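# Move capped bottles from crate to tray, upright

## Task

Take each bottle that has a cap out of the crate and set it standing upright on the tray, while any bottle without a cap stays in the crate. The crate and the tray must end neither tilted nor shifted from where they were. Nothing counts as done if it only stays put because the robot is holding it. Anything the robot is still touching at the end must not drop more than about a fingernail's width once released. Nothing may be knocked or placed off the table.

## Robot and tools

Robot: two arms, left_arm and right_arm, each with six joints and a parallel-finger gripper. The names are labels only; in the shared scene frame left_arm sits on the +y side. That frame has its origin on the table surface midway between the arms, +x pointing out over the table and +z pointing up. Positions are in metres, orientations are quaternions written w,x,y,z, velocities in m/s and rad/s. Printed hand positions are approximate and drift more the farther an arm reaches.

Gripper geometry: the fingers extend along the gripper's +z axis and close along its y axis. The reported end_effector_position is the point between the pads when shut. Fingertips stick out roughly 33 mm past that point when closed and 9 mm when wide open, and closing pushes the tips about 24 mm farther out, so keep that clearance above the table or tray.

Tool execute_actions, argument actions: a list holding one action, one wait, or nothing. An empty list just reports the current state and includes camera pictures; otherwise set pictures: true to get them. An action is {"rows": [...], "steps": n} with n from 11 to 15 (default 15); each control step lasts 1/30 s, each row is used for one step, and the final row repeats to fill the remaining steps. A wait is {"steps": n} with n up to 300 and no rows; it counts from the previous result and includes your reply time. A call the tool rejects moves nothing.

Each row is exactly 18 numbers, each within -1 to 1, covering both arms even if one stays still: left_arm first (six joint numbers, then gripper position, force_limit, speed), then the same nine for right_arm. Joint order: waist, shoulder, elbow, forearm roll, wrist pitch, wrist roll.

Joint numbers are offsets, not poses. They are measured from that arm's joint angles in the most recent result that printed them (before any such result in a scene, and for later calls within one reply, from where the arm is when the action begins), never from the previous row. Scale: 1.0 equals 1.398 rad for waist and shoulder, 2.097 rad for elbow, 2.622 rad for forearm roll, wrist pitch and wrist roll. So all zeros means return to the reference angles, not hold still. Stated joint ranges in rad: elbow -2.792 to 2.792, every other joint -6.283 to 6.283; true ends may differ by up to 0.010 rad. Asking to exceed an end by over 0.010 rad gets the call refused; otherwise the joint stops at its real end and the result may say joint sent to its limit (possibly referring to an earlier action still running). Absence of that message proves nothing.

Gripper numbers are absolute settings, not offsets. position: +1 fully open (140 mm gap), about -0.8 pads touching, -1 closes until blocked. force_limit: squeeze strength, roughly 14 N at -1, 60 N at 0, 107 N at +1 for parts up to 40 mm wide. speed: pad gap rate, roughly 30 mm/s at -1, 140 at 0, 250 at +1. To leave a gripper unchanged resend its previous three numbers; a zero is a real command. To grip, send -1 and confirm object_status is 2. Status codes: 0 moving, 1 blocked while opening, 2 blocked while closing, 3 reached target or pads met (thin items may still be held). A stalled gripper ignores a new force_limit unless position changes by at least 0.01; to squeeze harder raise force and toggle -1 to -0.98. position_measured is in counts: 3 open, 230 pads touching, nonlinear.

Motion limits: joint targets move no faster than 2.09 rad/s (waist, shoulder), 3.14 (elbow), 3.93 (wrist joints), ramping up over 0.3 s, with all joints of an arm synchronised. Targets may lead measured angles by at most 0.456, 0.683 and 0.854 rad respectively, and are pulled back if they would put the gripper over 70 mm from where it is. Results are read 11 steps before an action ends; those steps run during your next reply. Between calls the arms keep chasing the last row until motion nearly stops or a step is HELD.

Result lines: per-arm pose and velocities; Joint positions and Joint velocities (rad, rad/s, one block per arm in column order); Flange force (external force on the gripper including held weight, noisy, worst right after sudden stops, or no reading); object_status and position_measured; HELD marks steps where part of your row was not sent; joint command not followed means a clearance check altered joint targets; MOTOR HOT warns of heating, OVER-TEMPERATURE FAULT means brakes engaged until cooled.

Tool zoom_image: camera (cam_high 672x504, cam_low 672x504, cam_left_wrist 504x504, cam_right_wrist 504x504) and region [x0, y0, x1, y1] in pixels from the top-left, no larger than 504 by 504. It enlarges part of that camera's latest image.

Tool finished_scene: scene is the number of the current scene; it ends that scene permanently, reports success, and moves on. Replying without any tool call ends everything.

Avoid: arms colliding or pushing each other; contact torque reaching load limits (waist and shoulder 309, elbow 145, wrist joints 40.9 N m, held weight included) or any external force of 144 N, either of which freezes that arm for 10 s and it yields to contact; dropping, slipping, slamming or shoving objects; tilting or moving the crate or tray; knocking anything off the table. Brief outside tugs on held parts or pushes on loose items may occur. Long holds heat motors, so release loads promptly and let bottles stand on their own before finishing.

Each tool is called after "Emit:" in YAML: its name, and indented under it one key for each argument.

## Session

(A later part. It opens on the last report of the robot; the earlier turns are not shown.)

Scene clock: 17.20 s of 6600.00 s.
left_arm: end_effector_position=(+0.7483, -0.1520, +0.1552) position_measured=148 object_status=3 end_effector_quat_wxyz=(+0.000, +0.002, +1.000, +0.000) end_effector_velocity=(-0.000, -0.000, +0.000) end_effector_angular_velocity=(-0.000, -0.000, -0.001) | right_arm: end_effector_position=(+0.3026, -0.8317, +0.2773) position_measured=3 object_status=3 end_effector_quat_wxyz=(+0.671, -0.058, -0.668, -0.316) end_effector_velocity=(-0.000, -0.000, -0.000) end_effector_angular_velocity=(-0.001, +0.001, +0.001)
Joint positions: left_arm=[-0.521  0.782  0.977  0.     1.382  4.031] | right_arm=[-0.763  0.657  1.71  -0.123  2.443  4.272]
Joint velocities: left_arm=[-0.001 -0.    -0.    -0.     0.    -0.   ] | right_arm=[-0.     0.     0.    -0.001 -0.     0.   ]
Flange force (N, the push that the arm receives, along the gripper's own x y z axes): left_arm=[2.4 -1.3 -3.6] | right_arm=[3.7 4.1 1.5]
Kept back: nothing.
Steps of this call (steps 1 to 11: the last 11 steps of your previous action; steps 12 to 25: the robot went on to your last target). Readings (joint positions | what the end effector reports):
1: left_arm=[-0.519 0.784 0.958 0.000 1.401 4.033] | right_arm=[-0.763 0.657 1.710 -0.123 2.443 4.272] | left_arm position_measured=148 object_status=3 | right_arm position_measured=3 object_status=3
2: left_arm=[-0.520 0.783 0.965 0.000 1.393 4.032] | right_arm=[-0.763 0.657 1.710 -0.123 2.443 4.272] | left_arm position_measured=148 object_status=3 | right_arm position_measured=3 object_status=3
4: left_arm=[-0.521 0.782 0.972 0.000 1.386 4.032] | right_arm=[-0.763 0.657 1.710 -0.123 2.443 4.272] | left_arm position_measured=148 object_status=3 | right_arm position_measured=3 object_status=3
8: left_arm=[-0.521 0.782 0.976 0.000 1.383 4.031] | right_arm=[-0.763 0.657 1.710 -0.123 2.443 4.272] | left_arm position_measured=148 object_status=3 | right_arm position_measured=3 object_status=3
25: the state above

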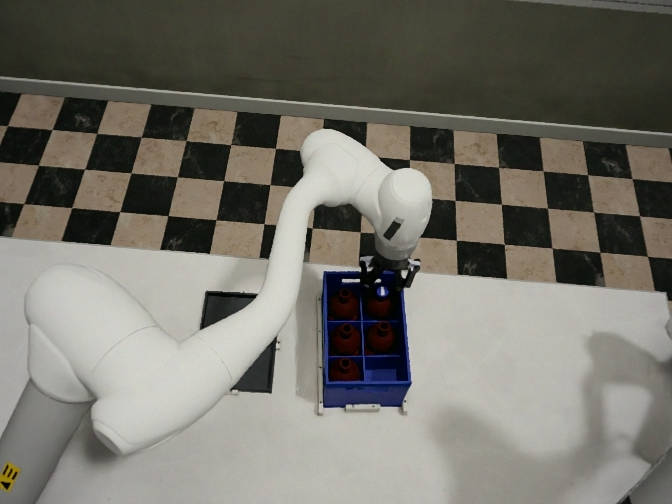

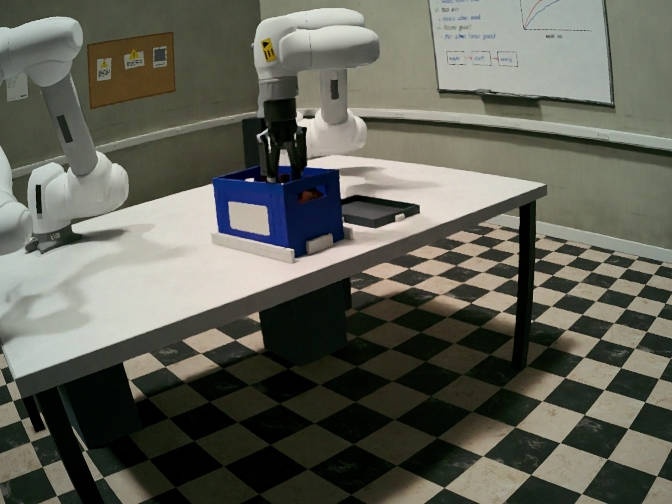

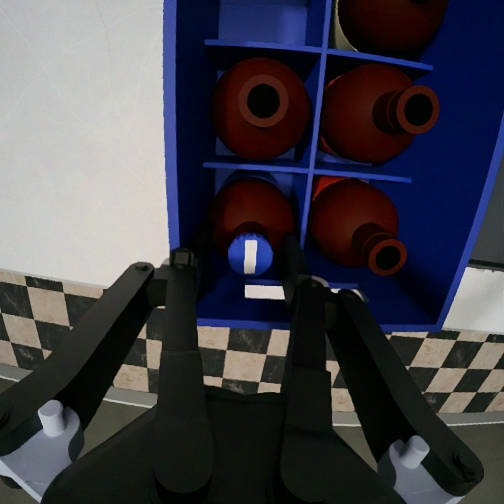

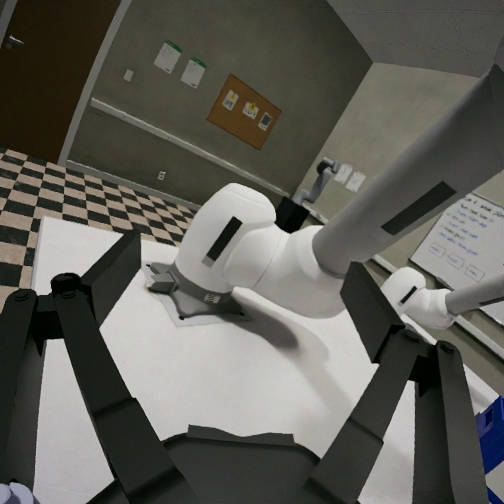

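Emit:
execute_actions:
  actions:
    - {"rows":[[0,0,0,0,0,0,-1,0,0,0,0,0,0,0,0,1,0,0]]}

Emit:
execute_actions:
  actions:
    - {"rows":[[0,-0.004,-0.018,0,0.016,0,-1,0,0,0,0,0,0,0,0,1,0,0],[0,-0.004,-0.018,0,0.016,0,-1,0,0,0,0,0,0,0,0,1,0,0],[0,-0.004,-0.018,0,0.016,0,-1,0,0,0,0,0,0,0,0,1,0,0],[0,-0.008,-0.036,0,0.033,0,-1,0,0,0,0,0,0,0,0,1,0,0],[0,-0.008,-0.036,0,0.033,0,-1,0,0,0,0,0,0,0,0,1,0,0],[0,-0.008,-0.036,0,0.033,0,-1,0,0,0,0,0,0,0,0,1,0,0],[0,-0.012,-0.054,0,0.049,0,-1,0,0,0,0,0,0,0,0,1,0,0],[0,-0.012,-0.054,0,0.049,0,-1,0,0,0,0,0,0,0,0,1,0,0],[0,-0.012,-0.054,0,0.049,0,-1,0,0,0,0,0,0,0,0,1,0,0],[0,-0.016,-0.071,0,0.0655,0,-1,0,0,0,0,0,0,0,0,1,0,0]]}

Emit:
execute_actions:
  actions:
    - {"rows":[[0,0,-0.116,0,0.093,0,-1,0,0,0,0,0,0,0,0,1,0,0]]}

Emit:
execute_actions:
  actions:
    - {"steps":30}
  pictures: true

Scene clock: 18.27 s of 6600.00 s.
left_arm: end_effector_position=(+0.7483, -0.1520, +0.1553) position_measured=166 object_status=0 end_effector_quat_wxyz=(+0.000, +0.002, +1.000, +0.000) end_effector_velocity=(-0.000, -0.000, +0.001) end_effector_angular_velocity=(-0.000, -0.001, -0.000) | right_arm: end_effector_position=(+0.3026, -0.8317, +0.2773) position_measured=3 object_status=3 end_effector_quat_wxyz=(+0.671, -0.058, -0.668, -0.316) end_effector_velocity=(+0.000, +0.000, +0.000) end_effector_angular_velocity=(-0.001, -0.001, -0.000)
Joint positions: left_arm=[-0.521  0.782  0.977  0.     1.382  4.031] | right_arm=[-0.763  0.657  1.71  -0.123  2.443  4.272]
Joint velocities: left_arm=[-0.    -0.001 -0.     0.     0.001 -0.   ] | right_arm=[ 0.    -0.    -0.     0.001 -0.     0.001]
Flange force (N, the push that the arm receives, along the gripper's own x y z axes): left_arm=[-1.4 -3.0 -14.6] | right_arm=[4.2 4.9 2.0]
Steps of this call (steps 1 to 15: the robot went on to your last target; steps 16 to 28: nothing new was sent; steps 29 to 32: the first 4 steps of this action). Readings (joint positions | what the end effector reports):
29: left_arm=[-0.521 0.782 0.977 0.000 1.382 4.031] | right_arm=[-0.763 0.657 1.710 -0.123 2.443 4.272] | left_arm position_measured=148 object_status=0 | right_arm position_measured=3 object_status=3
30: left_arm=[-0.521 0.782 0.977 0.000 1.382 4.031] | right_arm=[-0.763 0.657 1.710 -0.123 2.443 4.272] | left_arm position_measured=151 object_status=0 | right_arm position_measured=3 object_status=3
32: the state above

Scene clock: 18.77 s of 6600.00 s.
left_arm: end_effector_position=(+0.7496, -0.1532, +0.1719) position_measured=188 object_status=0 end_effector_quat_wxyz=(+0.001, +0.002, +1.000, -0.001) end_effector_velocity=(+0.009, -0.007, +0.176) end_effector_angular_velocity=(-0.012, -0.014, +0.000) | right_arm: end_effector_position=(+0.3026, -0.8317, +0.2773) position_measured=3 object_status=3 end_effector_quat_wxyz=(+0.671, -0.058, -0.668, -0.316) end_effector_velocity=(+0.000, +0.000, -0.000) end_effector_angular_velocity=(+0.000, -0.000, -0.000)
Joint positions: left_arm=[-0.521  0.778  0.953  0.     1.408  4.031] | right_arm=[-0.763  0.657  1.71  -0.123  2.443  4.272]
Joint velocities: left_arm=[ 0.    -0.046 -0.237  0.     0.265 -0.   ] | right_arm=[ 0.     0.     0.     0.001 -0.001  0.   ]
Flange force (N, the push that the arm receives, along the gripper's own x y z axes): left_arm=[6.7 2.3 2.5] | right_arm=[2.6 3.4 0.9]
Steps of this call (steps 1 to 11: the last 11 steps of your previous action; steps 12 to 15: the first 4 steps of this action, its rows measured from where the robot was after step 11). Readings (joint positions | what the end effector reports):
11: left_arm=[-0.521 0.782 0.977 0.000 1.382 4.031] | right_arm=[-0.763 0.657 1.710 -0.123 2.443 4.272] | left_arm position_measured=169 object_status=2 | right_arm position_measured=3 object_status=3
12: left_arm=[-0.521 0.782 0.977 0.000 1.382 4.031] | right_arm=[-0.763 0.657 1.710 -0.123 2.443 4.272] | left_arm position_measured=169 object_status=2 | right_arm position_measured=3 object_status=3
13: left_arm=[-0.521 0.782 0.972 0.000 1.387 4.031] | right_arm=[-0.763 0.657 1.710 -0.123 2.443 4.272] | left_arm position_measured=169 object_status=2 | right_arm position_measured=3 object_status=3
15: the state above

Scene clock: 19.27 s of 6600.00 s.
left_arm: end_effector_position=(+0.7482, -0.1519, +0.2862) position_measured=194 object_status=2 end_effector_quat_wxyz=(-0.000, +0.002, +1.000, +0.000) end_effector_velocity=(-0.001, +0.001, +0.481) end_effector_angular_velocity=(-0.035, -0.043, +0.000) | right_arm: end_effector_position=(+0.3026, -0.8317, +0.2773) position_measured=3 object_status=3 end_effector_quat_wxyz=(+0.671, -0.058, -0.668, -0.316) end_effector_velocity=(-0.000, -0.000, -0.000) end_effector_angular_velocity=(+0.000, +0.000, -0.000)
Joint positions: left_arm=[-0.521  0.761  0.78   0.     1.602  4.031] | right_arm=[-0.763  0.657  1.71  -0.123  2.443  4.272]
Joint velocities: left_arm=[ 0.    -0.013 -0.839  0.     0.796  0.   ] | right_arm=[-0.  0. -0. -0. -0. -0.]
Flange force (N, the push that the arm receives, along the gripper's own x y z axes): left_arm=[1.0 -0.4 0.2] | right_arm=[3.7 4.5 0.6]
Steps of this call (steps 1 to 11: the last 11 steps of your previous action; steps 12 to 15: the first 4 steps of this action, its rows measured from where the robot was after step 11). Readings (joint positions | what the end effector reports):
11: left_arm=[-0.521 0.760 0.836 0.000 1.544 4.031] | right_arm=[-0.763 0.657 1.710 -0.123 2.443 4.272] | left_arm position_measured=194 object_status=2 | right_arm position_measured=3 object_status=3
12: left_arm=[-0.521 0.760 0.833 0.000 1.548 4.031] | right_arm=[-0.763 0.657 1.710 -0.123 2.443 4.272] | left_arm position_measured=194 object_status=2 | right_arm position_measured=3 object_status=3
13: left_arm=[-0.521 0.760 0.826 0.000 1.556 4.031] | right_arm=[-0.763 0.657 1.710 -0.123 2.443 4.272] | left_arm position_measured=194 object_status=2 | right_arm position_measured=3 object_status=3
15: the state above

Scene clock: 20.27 s of 6600.00 s.
left_arm: end_effector_position=(+0.7383, -0.1438, +0.3897) position_measured=194 object_status=2 end_effector_quat_wxyz=(+0.000, +0.002, +1.000, +0.000) end_effector_velocity=(-0.001, -0.000, +0.000) end_effector_angular_velocity=(+0.000, +0.001, -0.001) | right_arm: end_effector_position=(+0.3026, -0.8317, +0.2773) position_measured=3 object_status=3 end_effector_quat_wxyz=(+0.671, -0.058, -0.668, -0.316) end_effector_velocity=(-0.000, -0.000, +0.001) end_effector_angular_velocity=(-0.000, +0.000, -0.000)
Joint positions: left_arm=[-0.521  0.76   0.593  0.     1.788  4.031] | right_arm=[-0.763  0.657  1.71  -0.123  2.443  4.272]
Joint velocities: left_arm=[-0.001 -0.    -0.    -0.     0.001  0.   ] | right_arm=[-0.    -0.001  0.    -0.     0.001  0.   ]
Flange force (N, the push that the arm receives, along the gripper's own x y z axes): left_arm=no reading | right_arm=[3.3 4.1 -0.2]
Kept back: nothing.
Steps of this call (steps 1 to 11: the last 11 steps of your previous action; steps 12 to 30: the robot went on to your last target). Readings (joint positions | what the end effector reports):
1: left_arm=[-0.521 0.760 0.753 0.000 1.628 4.031] | right_arm=[-0.763 0.657 1.710 -0.123 2.443 4.272] | left_arm position_measured=194 object_status=2 | right_arm position_measured=3 object_status=3
2: left_arm=[-0.521 0.760 0.728 0.000 1.653 4.031] | right_arm=[-0.763 0.657 1.710 -0.123 2.443 4.272] | left_arm position_measured=194 object_status=2 | right_arm position_measured=3 object_status=3
4: left_arm=[-0.521 0.760 0.680 0.000 1.701 4.031] | right_arm=[-0.763 0.657 1.710 -0.123 2.443 4.272] | left_arm position_measured=194 object_status=2 | right_arm position_measured=3 object_status=3
8: left_arm=[-0.521 0.760 0.609 0.000 1.772 4.031] | right_arm=[-0.763 0.657 1.710 -0.123 2.443 4.272] | left_arm position_measured=194 object_status=2 | right_arm position_measured=3 object_status=3
30: the state above
All arms were judged still, so your last target was given up. Only a new action makes them travel on or press farther. Fingers that are still opening or closing keep moving.

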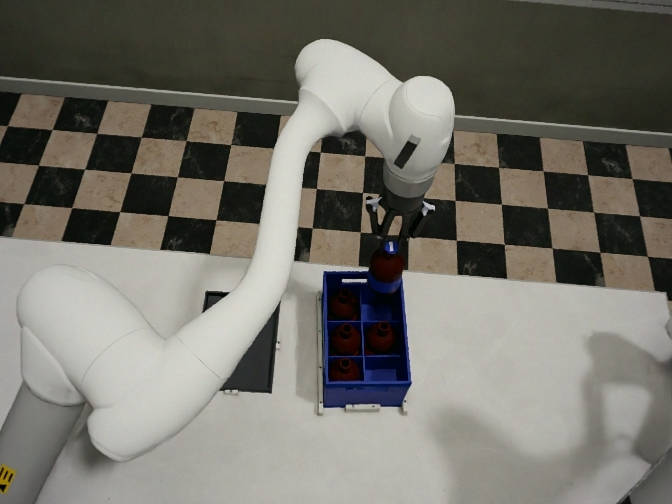

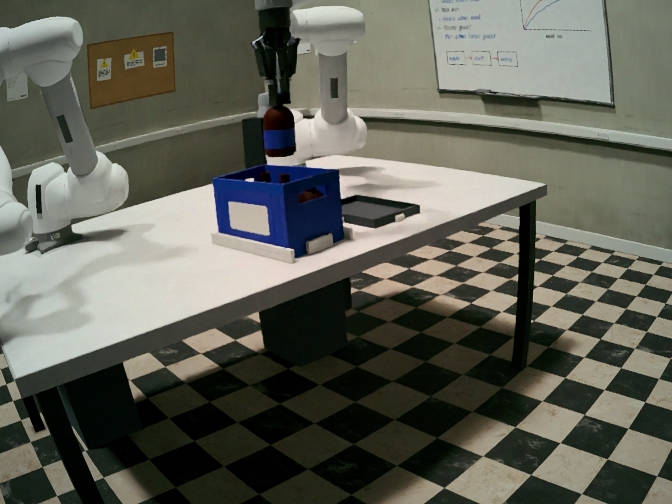

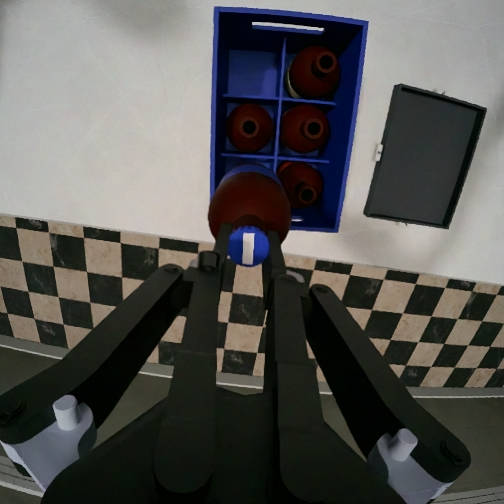

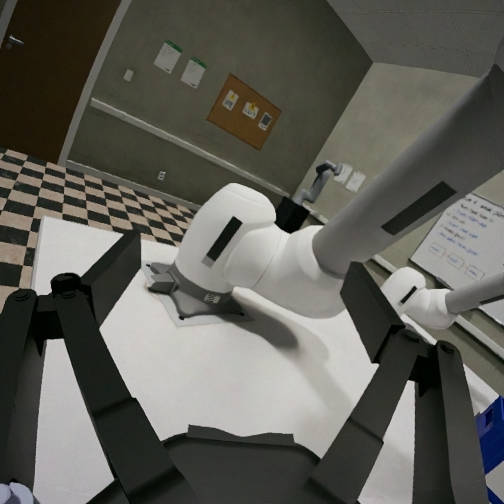

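Emit:
execute_actions:
  actions:
    - {"rows":[[0.186,-0.322,0.3526,0,-0.110,0.099,-1,0,0,0,0,0,0,0,0,1,0,0]]}

Emit:
execute_actions:
  actions:
    - {"steps":45}

Emit:
execute_actions:
  actions:
    - {"rows":[[0,0.047,0.115,0,-0.117,0,-1,0,0,0,0,0,0,0,0,1,0,0]]}

Emit:
execute_actions:
  actions:
    - {"steps":35}
  pictures: true

Scene clock: 21.20 s of 6600.00 s.
left_arm: end_effector_position=(+0.7399, -0.1221, +0.3930) position_measured=194 object_status=2 end_effector_quat_wxyz=(+0.001, +0.002, +1.000, -0.000) end_effector_velocity=(+0.029, +0.434, +0.084) end_effector_angular_velocity=(-0.045, -0.059, +0.009) | right_arm: end_effector_position=(+0.3026, -0.8317, +0.2773) position_measured=3 object_status=3 end_effector_quat_wxyz=(+0.671, -0.058, -0.668, -0.316) end_effector_velocity=(+0.000, -0.000, -0.000) end_effector_angular_velocity=(-0.002, +0.002, +0.001)
Joint positions: left_arm=[-0.502  0.728  0.644  0.     1.767  4.05 ] | right_arm=[-0.763  0.657  1.71  -0.123  2.443  4.272]
Joint velocities: left_arm=[ 0.374 -0.635  0.961 -0.    -0.401  0.364] | right_arm=[ 0.     0.001 -0.    -0.    -0.     0.003]
Flange force (N, the push that the arm receives, along the gripper's own x y z axes): left_arm=[3.8 -1.4 4.3] | right_arm=[4.6 4.5 2.7]
Steps of this call (steps 1 to 24: nothing new was sent; steps 25 to 28: the first 4 steps of this action). Readings (joint positions | what the end effector reports):
25: left_arm=[-0.521 0.760 0.593 0.000 1.788 4.031] | right_arm=[-0.763 0.657 1.710 -0.123 2.443 4.272] | left_arm position_measured=194 object_status=2 | right_arm position_measured=3 object_status=3
26: left_arm=[-0.519 0.757 0.599 0.000 1.786 4.033] | right_arm=[-0.763 0.657 1.710 -0.123 2.443 4.272] | left_arm position_measured=194 object_status=2 | right_arm position_measured=3 object_status=3
28: the state above

Scene clock: 22.70 s of 6600.00 s.
left_arm: end_effector_position=(+0.6570, +0.1688, +0.3701) position_measured=194 object_status=2 end_effector_quat_wxyz=(-0.000, +0.002, +1.000, +0.000) end_effector_velocity=(-0.000, -0.001, -0.000) end_effector_angular_velocity=(-0.000, -0.000, -0.001) | right_arm: end_effector_position=(+0.3026, -0.8317, +0.2773) position_measured=3 object_status=3 end_effector_quat_wxyz=(+0.671, -0.058, -0.668, -0.316) end_effector_velocity=(-0.000, +0.000, +0.000) end_effector_angular_velocity=(-0.000, +0.001, +0.001)
Joint positions: left_arm=[-0.261  0.31   1.333  0.     1.5    4.291] | right_arm=[-0.763  0.657  1.71  -0.123  2.443  4.272]
Joint velocities: left_arm=[-0.001  0.     0.    -0.    -0.     0.   ] | right_arm=[ 0.    -0.     0.    -0.     0.     0.001]
Flange force (N, the push that the arm receives, along the gripper's own x y z axes): left_arm=[-0.5 -3.3 2.5] | right_arm=[5.1 4.3 1.8]
Kept back: nothing.
Steps of this call (steps 1 to 11: the last 11 steps of your previous action; steps 12 to 45: the robot went on to your last target). Readings (joint positions | what the end effector reports):
1: left_arm=[-0.490 0.706 0.677 0.000 1.754 4.063] | right_arm=[-0.763 0.657 1.710 -0.123 2.443 4.272] | left_arm position_measured=194 object_status=2 | right_arm position_measured=3 object_status=3
2: left_arm=[-0.478 0.686 0.708 0.000 1.741 4.074] | right_arm=[-0.763 0.657 1.710 -0.123 2.443 4.272] | left_arm position_measured=194 object_status=2 | right_arm position_measured=3 object_status=3
4: left_arm=[-0.457 0.650 0.769 0.000 1.717 4.095] | right_arm=[-0.763 0.657 1.710 -0.123 2.443 4.272] | left_arm position_measured=194 object_status=2 | right_arm position_measured=3 object_status=3
8: left_arm=[-0.415 0.578 0.888 0.000 1.671 4.137] | right_arm=[-0.763 0.657 1.710 -0.123 2.443 4.272] | left_arm position_measured=194 object_status=2 | right_arm position_measured=3 object_status=3
45: the state above
All arms were judged still, so your last target was given up. Only a new action makes them travel on or press farther. Fingers that are still opening or closing keep moving.

Scene clock: 22.83 s of 6600.00 s.
left_arm: end_effector_position=(+0.6603, +0.1674, +0.3368) position_measured=194 object_status=2 end_effector_quat_wxyz=(-0.001, +0.002, +1.000, +0.001) end_effector_velocity=(+0.030, -0.014, -0.514) end_effector_angular_velocity=(+0.025, +0.057, -0.000) | right_arm: end_effector_position=(+0.3026, -0.8317, +0.2773) position_measured=3 object_status=3 end_effector_quat_wxyz=(+0.671, -0.058, -0.668, -0.316) end_effector_velocity=(+0.000, +0.000, +0.000) end_effector_angular_velocity=(-0.000, +0.001, -0.000)
Joint positions: left_arm=[-0.261  0.322  1.377  0.     1.444  4.291] | right_arm=[-0.763  0.657  1.71  -0.123  2.443  4.272]
Joint velocities: left_arm=[ 0.     0.196  0.663 -0.    -0.796 -0.   ] | right_arm=[-0.     0.    -0.     0.     0.001  0.001]
Flange force (N, the push that the arm receives, along the gripper's own x y z axes): left_arm=[5.2 -2.4 6.9] | right_arm=[4.3 5.7 3.2]
Steps of this call (steps 1 to 4: the first 4 steps of this action). Readings (joint positions | what the end effector reports):
1: left_arm=[-0.261 0.310 1.333 0.000 1.499 4.291] | right_arm=[-0.763 0.657 1.710 -0.123 2.443 4.272] | left_arm position_measured=194 object_status=2 | right_arm position_measured=3 object_status=3
2: left_arm=[-0.261 0.311 1.338 0.000 1.492 4.291] | right_arm=[-0.763 0.657 1.710 -0.123 2.443 4.272] | left_arm position_measured=194 object_status=2 | right_arm position_measured=3 object_status=3
4: the state above

Scene clock: 24.00 s of 6600.00 s.
left_arm: end_effector_position=(+0.6571, +0.1688, +0.1899) position_measured=194 object_status=2 end_effector_quat_wxyz=(-0.000, +0.002, +1.000, +0.000) end_effector_velocity=(-0.000, +0.000, +0.000) end_effector_angular_velocity=(-0.000, +0.000, +0.000) | right_arm: end_effector_position=(+0.3026, -0.8317, +0.2773) position_measured=3 object_status=3 end_effector_quat_wxyz=(+0.671, -0.058, -0.668, -0.316) end_effector_velocity=(+0.000, +0.000, +0.000) end_effector_angular_velocity=(+0.002, -0.001, -0.000)
Joint positions: left_arm=[-0.261  0.376  1.574  0.     1.193  4.291] | right_arm=[-0.763  0.657  1.71  -0.123  2.443  4.272]
Joint velocities: left_arm=[ 0. -0. -0. -0.  0.  0.] | right_arm=[ 0.    -0.    -0.     0.     0.001 -0.002]
Flange force (N, the push that the arm receives, along the gripper's own x y z axes): left_arm=[2.7 -0.2 1.5] | right_arm=[3.8 4.2 2.2]
Kept back: nothing.
Steps of this call (steps 1 to 11: the last 11 steps of your previous action; steps 12 to 30: the robot went on to your last target; steps 31 to 35: nothing new was sent). Readings (joint positions | what the end effector reports):
1: left_arm=[-0.261 0.328 1.397 0.000 1.419 4.291] | right_arm=[-0.763 0.657 1.710 -0.123 2.443 4.272] | left_arm position_measured=194 object_status=2 | right_arm position_measured=3 object_status=3
2: left_arm=[-0.261 0.333 1.415 0.000 1.395 4.291] | right_arm=[-0.763 0.657 1.710 -0.123 2.443 4.272] | left_arm position_measured=194 object_status=2 | right_arm position_measured=3 object_status=3
4: left_arm=[-0.261 0.343 1.453 0.000 1.347 4.291] | right_arm=[-0.763 0.657 1.710 -0.123 2.443 4.272] | left_arm position_measured=194 object_status=2 | right_arm position_measured=3 object_status=3
8: left_arm=[-0.261 0.363 1.527 0.000 1.252 4.291] | right_arm=[-0.763 0.657 1.710 -0.123 2.443 4.272] | left_arm position_measured=194 object_status=2 | right_arm position_measured=3 object_status=3
35: the state above
All arms were judged still, so your last target was given up. Only a new action makes them travel on or press farther. Fingers that are still opening or closing keep moving.

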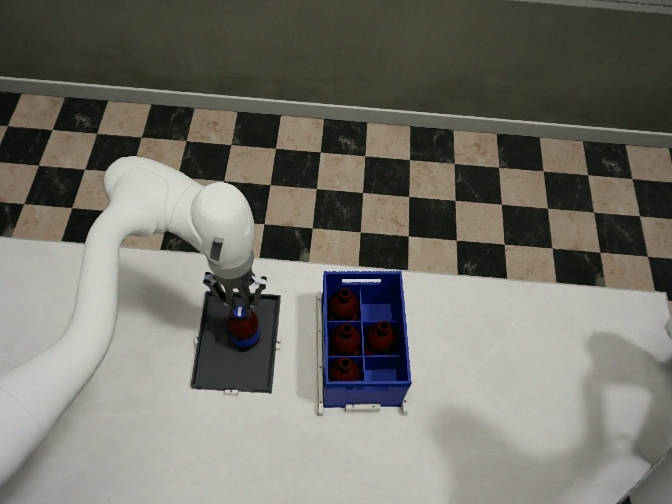

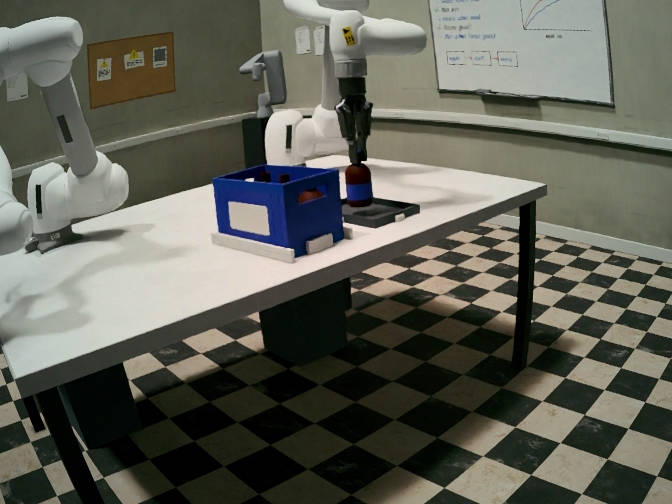

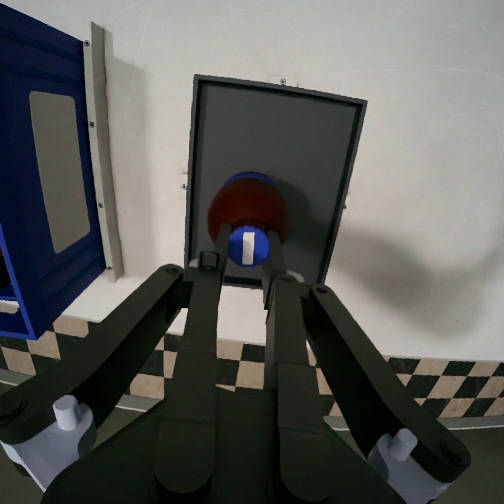

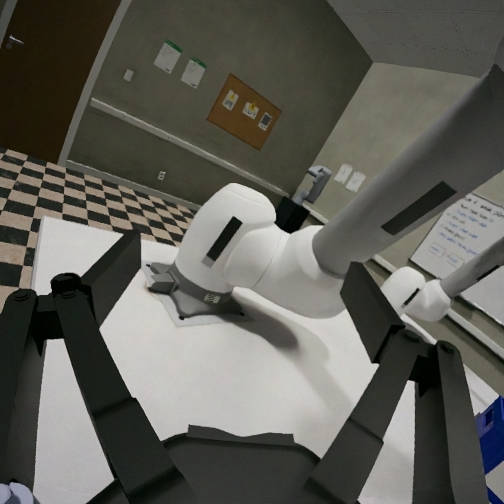

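Emit:
execute_actions:
  actions:
    - {"rows":[[0,0.0043,0.0051,0,-0.0063,0,-1,0,0,0,0,0,0,0,0,1,0,0],[0,0.0043,0.0051,0,-0.0063,0,-1,0,0,0,0,0,0,0,0,1,0,0],[0,0.0043,0.0051,0,-0.0063,0,-1,0,0,0,0,0,0,0,0,1,0,0],[0,0.0043,0.0051,0,-0.0063,0,-1,0,0,0,0,0,0,0,0,1,0,0],[0,0.0086,0.0102,0,-0.0126,0,-1,0,0,0,0,0,0,0,0,1,0,0]]}

Emit:
execute_actions:
  actions:
    - {"steps":20}

Scene clock: 24.70 s of 6600.00 s.
left_arm: end_effector_position=(+0.6569, +0.1688, +0.1830) position_measured=194 object_status=2 end_effector_quat_wxyz=(-0.001, +0.002, +1.000, +0.001) end_effector_velocity=(+0.003, -0.002, -0.040) end_effector_angular_velocity=(-0.003, -0.006, -0.000) | right_arm: end_effector_position=(+0.3026, -0.8317, +0.2773) position_measured=3 object_status=3 end_effector_quat_wxyz=(+0.671, -0.058, -0.668, -0.316) end_effector_velocity=(+0.000, +0.000, -0.000) end_effector_angular_velocity=(+0.001, -0.000, -0.001)
Joint positions: left_arm=[-0.261  0.38   1.581  0.     1.182  4.291] | right_arm=[-0.763  0.657  1.71  -0.123  2.443  4.272]
Joint velocities: left_arm=[-0.     0.026  0.04  -0.    -0.072 -0.   ] | right_arm=[ 0.     0.    -0.     0.001 -0.     0.   ]
Flange force (N, the push that the arm receives, along the gripper's own x y z axes): left_arm=[1.0 -1.9 1.5] | right_arm=[3.9 3.9 1.6]
Steps of this call (steps 1 to 17: nothing new was sent; steps 18 to 21: the first 4 steps of this action). Readings (joint positions | what the end effector reports):
18: left_arm=[-0.261 0.376 1.574 0.000 1.193 4.291] | right_arm=[-0.763 0.657 1.710 -0.123 2.443 4.272] | left_arm position_measured=194 object_status=2 | right_arm position_measured=3 object_status=3
19: left_arm=[-0.261 0.377 1.576 0.000 1.189 4.291] | right_arm=[-0.763 0.657 1.710 -0.123 2.443 4.272] | left_arm position_measured=194 object_status=2 | right_arm position_measured=3 object_status=3
21: the state above

Scene clock: 25.37 s of 6600.00 s.
left_arm: end_effector_position=(+0.6567, +0.1689, +0.1699) position_measured=194 object_status=2 end_effector_quat_wxyz=(-0.001, +0.002, +1.000, +0.001) end_effector_velocity=(+0.001, +0.001, +0.000) end_effector_angular_velocity=(-0.000, -0.001, +0.001) | right_arm: end_effector_position=(+0.3026, -0.8317, +0.2773) position_measured=3 object_status=3 end_effector_quat_wxyz=(+0.671, -0.058, -0.668, -0.316) end_effector_velocity=(+0.000, +0.000, -0.000) end_effector_angular_velocity=(+0.003, -0.002, -0.000)
Joint positions: left_arm=[-0.261  0.388  1.595  0.     1.16   4.291] | right_arm=[-0.763  0.657  1.71  -0.123  2.443  4.272]
Joint velocities: left_arm=[ 0.001  0.    -0.     0.    -0.001  0.   ] | right_arm=[ 0.     0.    -0.     0.    -0.    -0.004]
Flange force (N, the push that the arm receives, along the gripper's own x y z axes): left_arm=[2.3 -0.5 2.3] | right_arm=[2.7 4.7 0.6]
Kept back: nothing.
Steps of this call (steps 1 to 11: the last 11 steps of your previous action; steps 12 to 20: the robot went on to your last target). Readings (joint positions | what the end effector reports):
1: left_arm=[-0.261 0.381 1.582 0.000 1.180 4.291] | right_arm=[-0.763 0.657 1.710 -0.123 2.443 4.272] | left_arm position_measured=194 object_status=2 | right_arm position_measured=3 object_status=3
2: left_arm=[-0.261 0.382 1.585 0.000 1.175 4.291] | right_arm=[-0.763 0.657 1.710 -0.123 2.443 4.272] | left_arm position_measured=194 object_status=2 | right_arm position_measured=3 object_status=3
4: left_arm=[-0.261 0.386 1.591 0.000 1.167 4.291] | right_arm=[-0.763 0.657 1.710 -0.123 2.443 4.272] | left_arm position_measured=194 object_status=2 | right_arm position_measured=3 object_status=3
8: left_arm=[-0.261 0.388 1.594 0.000 1.161 4.291] | right_arm=[-0.763 0.657 1.710 -0.123 2.443 4.272] | left_arm position_measured=194 object_status=2 | right_arm position_measured=3 object_status=3
20: the state above

Emit:
execute_actions:
  actions:
    - {"rows":[[0,0.003,0.0036,0,-0.0044,0,-1,0,0,0,0,0,0,0,0,1,0,0]]}

Emit:
execute_actions:
  actions:
    - {"steps":18}

Scene clock: 25.77 s of 6600.00 s.
left_arm: end_effector_position=(+0.6565, +0.1691, +0.1651) position_measured=194 object_status=2 end_effector_quat_wxyz=(-0.001, +0.002, +1.000, +0.001) end_effector_velocity=(+0.001, +0.000, -0.026) end_effector_angular_velocity=(-0.002, -0.004, +0.001) | right_arm: end_effector_position=(+0.3026, -0.8317, +0.2773) position_measured=3 object_status=3 end_effector_quat_wxyz=(+0.671, -0.058, -0.668, -0.316) end_effector_velocity=(-0.000, -0.000, +0.000) end_effector_angular_velocity=(+0.000, +0.001, -0.000)
Joint positions: left_arm=[-0.261  0.391  1.6    0.     1.152  4.291] | right_arm=[-0.763  0.657  1.71  -0.123  2.443  4.272]
Joint velocities: left_arm=[ 0.001  0.017  0.026 -0.    -0.047 -0.   ] | right_arm=[-0.    -0.     0.    -0.     0.001 -0.   ]
Flange force (N, the push that the arm receives, along the gripper's own x y z axes): left_arm=[-5.5 -1.2 4.0] | right_arm=[4.2 5.5 2.7]
Steps of this call (steps 1 to 8: the robot went on to your last target; steps 9 to 12: the first 4 steps of this action). Readings (joint positions | what the end effector reports):
9: left_arm=[-0.261 0.388 1.595 0.000 1.160 4.291] | right_arm=[-0.763 0.657 1.710 -0.123 2.443 4.272] | left_arm position_measured=194 object_status=2 | right_arm position_measured=3 object_status=3
10: left_arm=[-0.261 0.389 1.597 0.000 1.157 4.291] | right_arm=[-0.763 0.657 1.710 -0.123 2.443 4.272] | left_arm position_measured=194 object_status=2 | right_arm position_measured=3 object_status=3
12: the state above

Scene clock: 26.37 s of 6600.00 s.
left_arm: end_effector_position=(+0.6564, +0.1691, +0.1629) position_measured=194 object_status=2 end_effector_quat_wxyz=(-0.001, +0.002, +1.000, +0.001) end_effector_velocity=(-0.000, -0.000, -0.000) end_effector_angular_velocity=(+0.000, +0.000, -0.001) | right_arm: end_effector_position=(+0.3026, -0.8317, +0.2773) position_measured=3 object_status=3 end_effector_quat_wxyz=(+0.671, -0.058, -0.668, -0.316) end_effector_velocity=(+0.000, +0.000, -0.000) end_effector_angular_velocity=(+0.002, -0.002, -0.001)
Joint positions: left_arm=[-0.261  0.392  1.603  0.     1.148  4.291] | right_arm=[-0.763  0.657  1.71  -0.123  2.443  4.272]
Joint velocities: left_arm=[-0.001  0.    -0.    -0.     0.    -0.   ] | right_arm=[ 0.    -0.     0.     0.001 -0.001 -0.001]
Flange force (N, the push that the arm receives, along the gripper's own x y z axes): left_arm=[4.8 -1.9 -13.7] | right_arm=[2.9 4.9 1.4]
Kept back: nothing.
Steps of this call (steps 1 to 11: the last 11 steps of your previous action; steps 12 to 15: the robot went on to your last target; steps 16 to 18: nothing new was sent). Readings (joint positions | what the end effector reports):
1: left_arm=[-0.261 0.391 1.601 0.000 1.151 4.291] | right_arm=[-0.763 0.657 1.710 -0.123 2.443 4.272] | left_arm position_measured=194 object_status=2 | right_arm position_measured=3 object_status=3
2: left_arm=[-0.261 0.392 1.602 0.000 1.150 4.291] | right_arm=[-0.763 0.657 1.710 -0.123 2.443 4.272] | left_arm position_measured=194 object_status=2 | right_arm position_measured=3 object_status=3
4: left_arm=[-0.261 0.392 1.602 0.000 1.149 4.291] | right_arm=[-0.763 0.657 1.710 -0.123 2.443 4.272] | left_arm position_measured=194 object_status=2 | right_arm position_measured=3 object_status=3
8: left_arm=[-0.261 0.392 1.603 0.000 1.149 4.291] | right_arm=[-0.763 0.657 1.710 -0.123 2.443 4.272] | left_arm position_measured=194 object_status=2 | right_arm position_measured=3 object_status=3
18: the state above
All arms were judged still, so your last target was given up. Only a new action makes them travel on or press farther. Fingers that are still opening or closing keep moving.

Emit:
execute_actions:
  actions:
    - {"rows":[[0,0,0,0,0,0,0.2,0,0,0,0,0,0,0,0,1,0,0]]}

Emit:
execute_actions:
  actions:
    - {"rows":[[0,-0.025,-0.035,0,0.041,0,0.2,0,0,0,0,0,0,0,0,1,0,0]]}

Emit:
execute_actions:
  actions:
    - {"steps":15}
  pictures: true

Emit:
finished_scene:
  scene: 1

Scene clock: 27.13 s of 6600.00 s.
left_arm: end_effector_position=(+0.6564, +0.1691, +0.1627) position_measured=176 object_status=0 end_effector_quat_wxyz=(-0.001, +0.002, +1.000, +0.001) end_effector_velocity=(+0.000, +0.000, +0.000) end_effector_angular_velocity=(+0.000, -0.000, -0.000) | right_arm: end_effector_position=(+0.3026, -0.8317, +0.2773) position_measured=3 object_status=3 end_effector_quat_wxyz=(+0.671, -0.058, -0.668, -0.316) end_effector_velocity=(-0.000, -0.000, +0.001) end_effector_angular_velocity=(+0.001, +0.000, +0.000)
Joint positions: left_arm=[-0.261  0.392  1.603  0.     1.148  4.291] | right_arm=[-0.763  0.657  1.71  -0.123  2.443  4.272]
Joint velocities: left_arm=[ 0. -0.  0.  0. -0.  0.] | right_arm=[-0.    -0.001  0.    -0.001  0.001 -0.001]
Flange force (N, the push that the arm receives, along the gripper's own x y z axes): left_arm=[1.5 0.1 -4.8] | right_arm=[3.8 4.3 2.0]
Steps of this call (steps 1 to 19: nothing new was sent; steps 20 to 23: the first 4 steps of this action). Readings (joint positions | what the end effector reports):
20: left_arm=[-0.261 0.392 1.603 0.000 1.148 4.291] | right_arm=[-0.763 0.657 1.710 -0.123 2.443 4.272] | left_arm position_measured=194 object_status=0 | right_arm position_measured=3 object_status=3
21: left_arm=[-0.261 0.392 1.603 0.000 1.148 4.291] | right_arm=[-0.763 0.657 1.710 -0.123 2.443 4.272] | left_arm position_measured=194 object_status=0 | right_arm position_measured=3 object_status=3
23: the state above

Scene clock: 27.63 s of 6600.00 s.
left_arm: end_effector_position=(+0.6586, +0.1681, +0.1944) position_measured=104 object_status=3 end_effector_quat_wxyz=(-0.000, +0.002, +1.000, +0.000) end_effector_velocity=(+0.025, -0.010, +0.456) end_effector_angular_velocity=(-0.027, -0.060, +0.002) | right_arm: end_effector_position=(+0.3026, -0.8317, +0.2773) position_measured=3 object_status=3 end_effector_quat_wxyz=(+0.671, -0.058, -0.668, -0.316) end_effector_velocity=(-0.000, +0.000, -0.000) end_effector_angular_velocity=(-0.003, -0.001, +0.000)
Joint positions: left_arm=[-0.261  0.375  1.566  0.     1.201  4.291] | right_arm=[-0.763  0.657  1.71  -0.123  2.443  4.272]
Joint velocities: left_arm=[ 0.001 -0.258 -0.505  0.     0.698  0.   ] | right_arm=[ 0.    -0.    -0.     0.    -0.001  0.002]
Flange force (N, the push that the arm receives, along the gripper's own x y z axes): left_arm=[2.6 -3.5 -8.4] | right_arm=[5.5 4.4 3.7]
Steps of this call (steps 1 to 11: the last 11 steps of your previous action; steps 12 to 15: the first 4 steps of this action, its rows measured from where the robot was after step 11). Readings (joint positions | what the end effector reports):
11: left_arm=[-0.261 0.392 1.603 0.000 1.148 4.291] | right_arm=[-0.763 0.657 1.710 -0.123 2.443 4.272] | left_arm position_measured=104 object_status=0 | right_arm position_measured=3 object_status=3
12: left_arm=[-0.261 0.392 1.603 0.000 1.148 4.291] | right_arm=[-0.763 0.657 1.710 -0.123 2.443 4.272] | left_arm position_measured=104 object_status=0 | right_arm position_measured=3 object_status=3
13: left_arm=[-0.261 0.390 1.598 0.000 1.155 4.291] | right_arm=[-0.763 0.657 1.710 -0.123 2.443 4.272] | left_arm position_measured=104 object_status=0 | right_arm position_measured=3 object_status=3
15: the state above

Scene clock: 28.13 s of 6600.00 s.
left_arm: end_effector_position=(+0.6583, +0.1682, +0.2271) position_measured=104 object_status=3 end_effector_quat_wxyz=(-0.000, +0.002, +1.000, +0.000) end_effector_velocity=(+0.000, +0.000, +0.001) end_effector_angular_velocity=(-0.000, -0.000, +0.000) | right_arm: end_effector_position=(+0.3026, -0.8317, +0.2773) position_measured=3 object_status=3 end_effector_quat_wxyz=(+0.671, -0.058, -0.668, -0.316) end_effector_velocity=(-0.000, -0.000, +0.000) end_effector_angular_velocity=(-0.001, +0.001, +0.001)
Joint positions: left_arm=[-0.261  0.357  1.529  0.     1.256  4.291] | right_arm=[-0.763  0.657  1.71  -0.123  2.443  4.272]
Joint velocities: left_arm=[ 0.    -0.    -0.001 -0.     0.001  0.   ] | right_arm=[-0.    -0.    -0.    -0.002  0.001  0.   ]
Flange force (N, the push that the arm receives, along the gripper's own x y z axes): left_arm=[0.3 -4.3 -3.4] | right_arm=[3.3 4.6 1.3]
Kept back: nothing.
Steps of this call (steps 1 to 11: the last 11 steps of your previous action; steps 12 to 15: the robot went on to your last target). Readings (joint positions | what the end effector reports):
1: left_arm=[-0.261 0.368 1.552 0.000 1.221 4.291] | right_arm=[-0.763 0.657 1.710 -0.123 2.443 4.272] | left_arm position_measured=104 object_status=3 | right_arm position_measured=3 object_status=3
2: left_arm=[-0.261 0.363 1.543 0.000 1.236 4.291] | right_arm=[-0.763 0.657 1.710 -0.123 2.443 4.272] | left_arm position_measured=104 object_status=3 | right_arm position_measured=3 object_status=3
4: left_arm=[-0.261 0.359 1.535 0.000 1.248 4.291] | right_arm=[-0.763 0.657 1.710 -0.123 2.443 4.272] | left_arm position_measured=104 object_status=3 | right_arm position_measured=3 object_status=3
8: left_arm=[-0.261 0.358 1.530 0.000 1.254 4.291] | right_arm=[-0.763 0.657 1.710 -0.123 2.443 4.272] | left_arm position_measured=104 object_status=3 | right_arm position_measured=3 object_status=3
15: the state above

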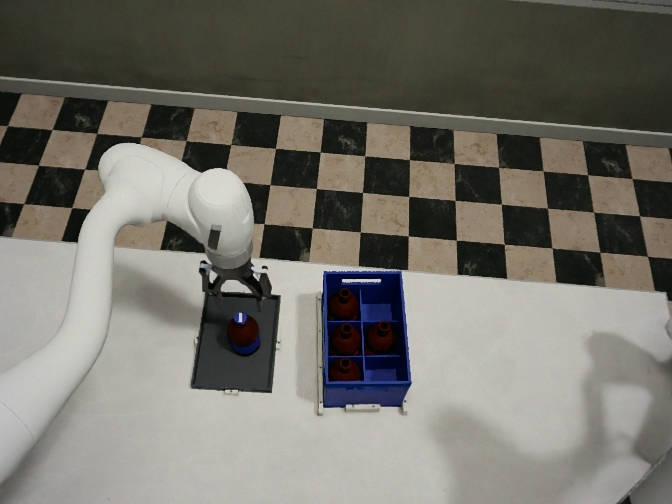

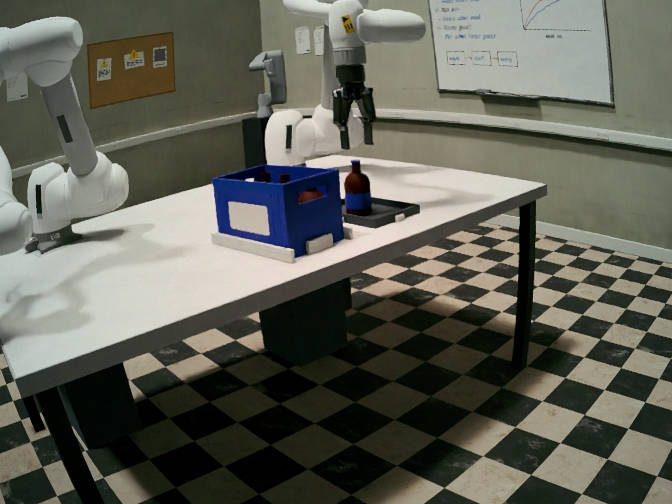

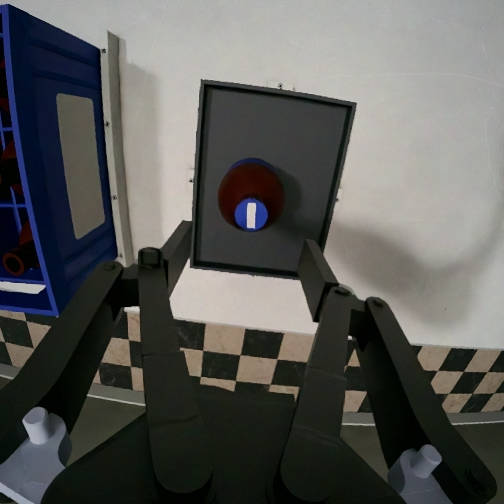

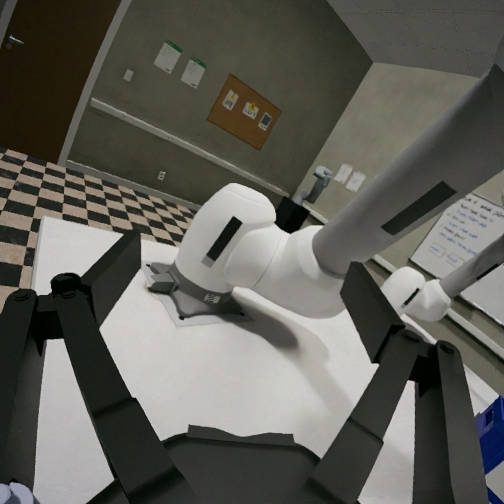

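The scene is finished: the task was done.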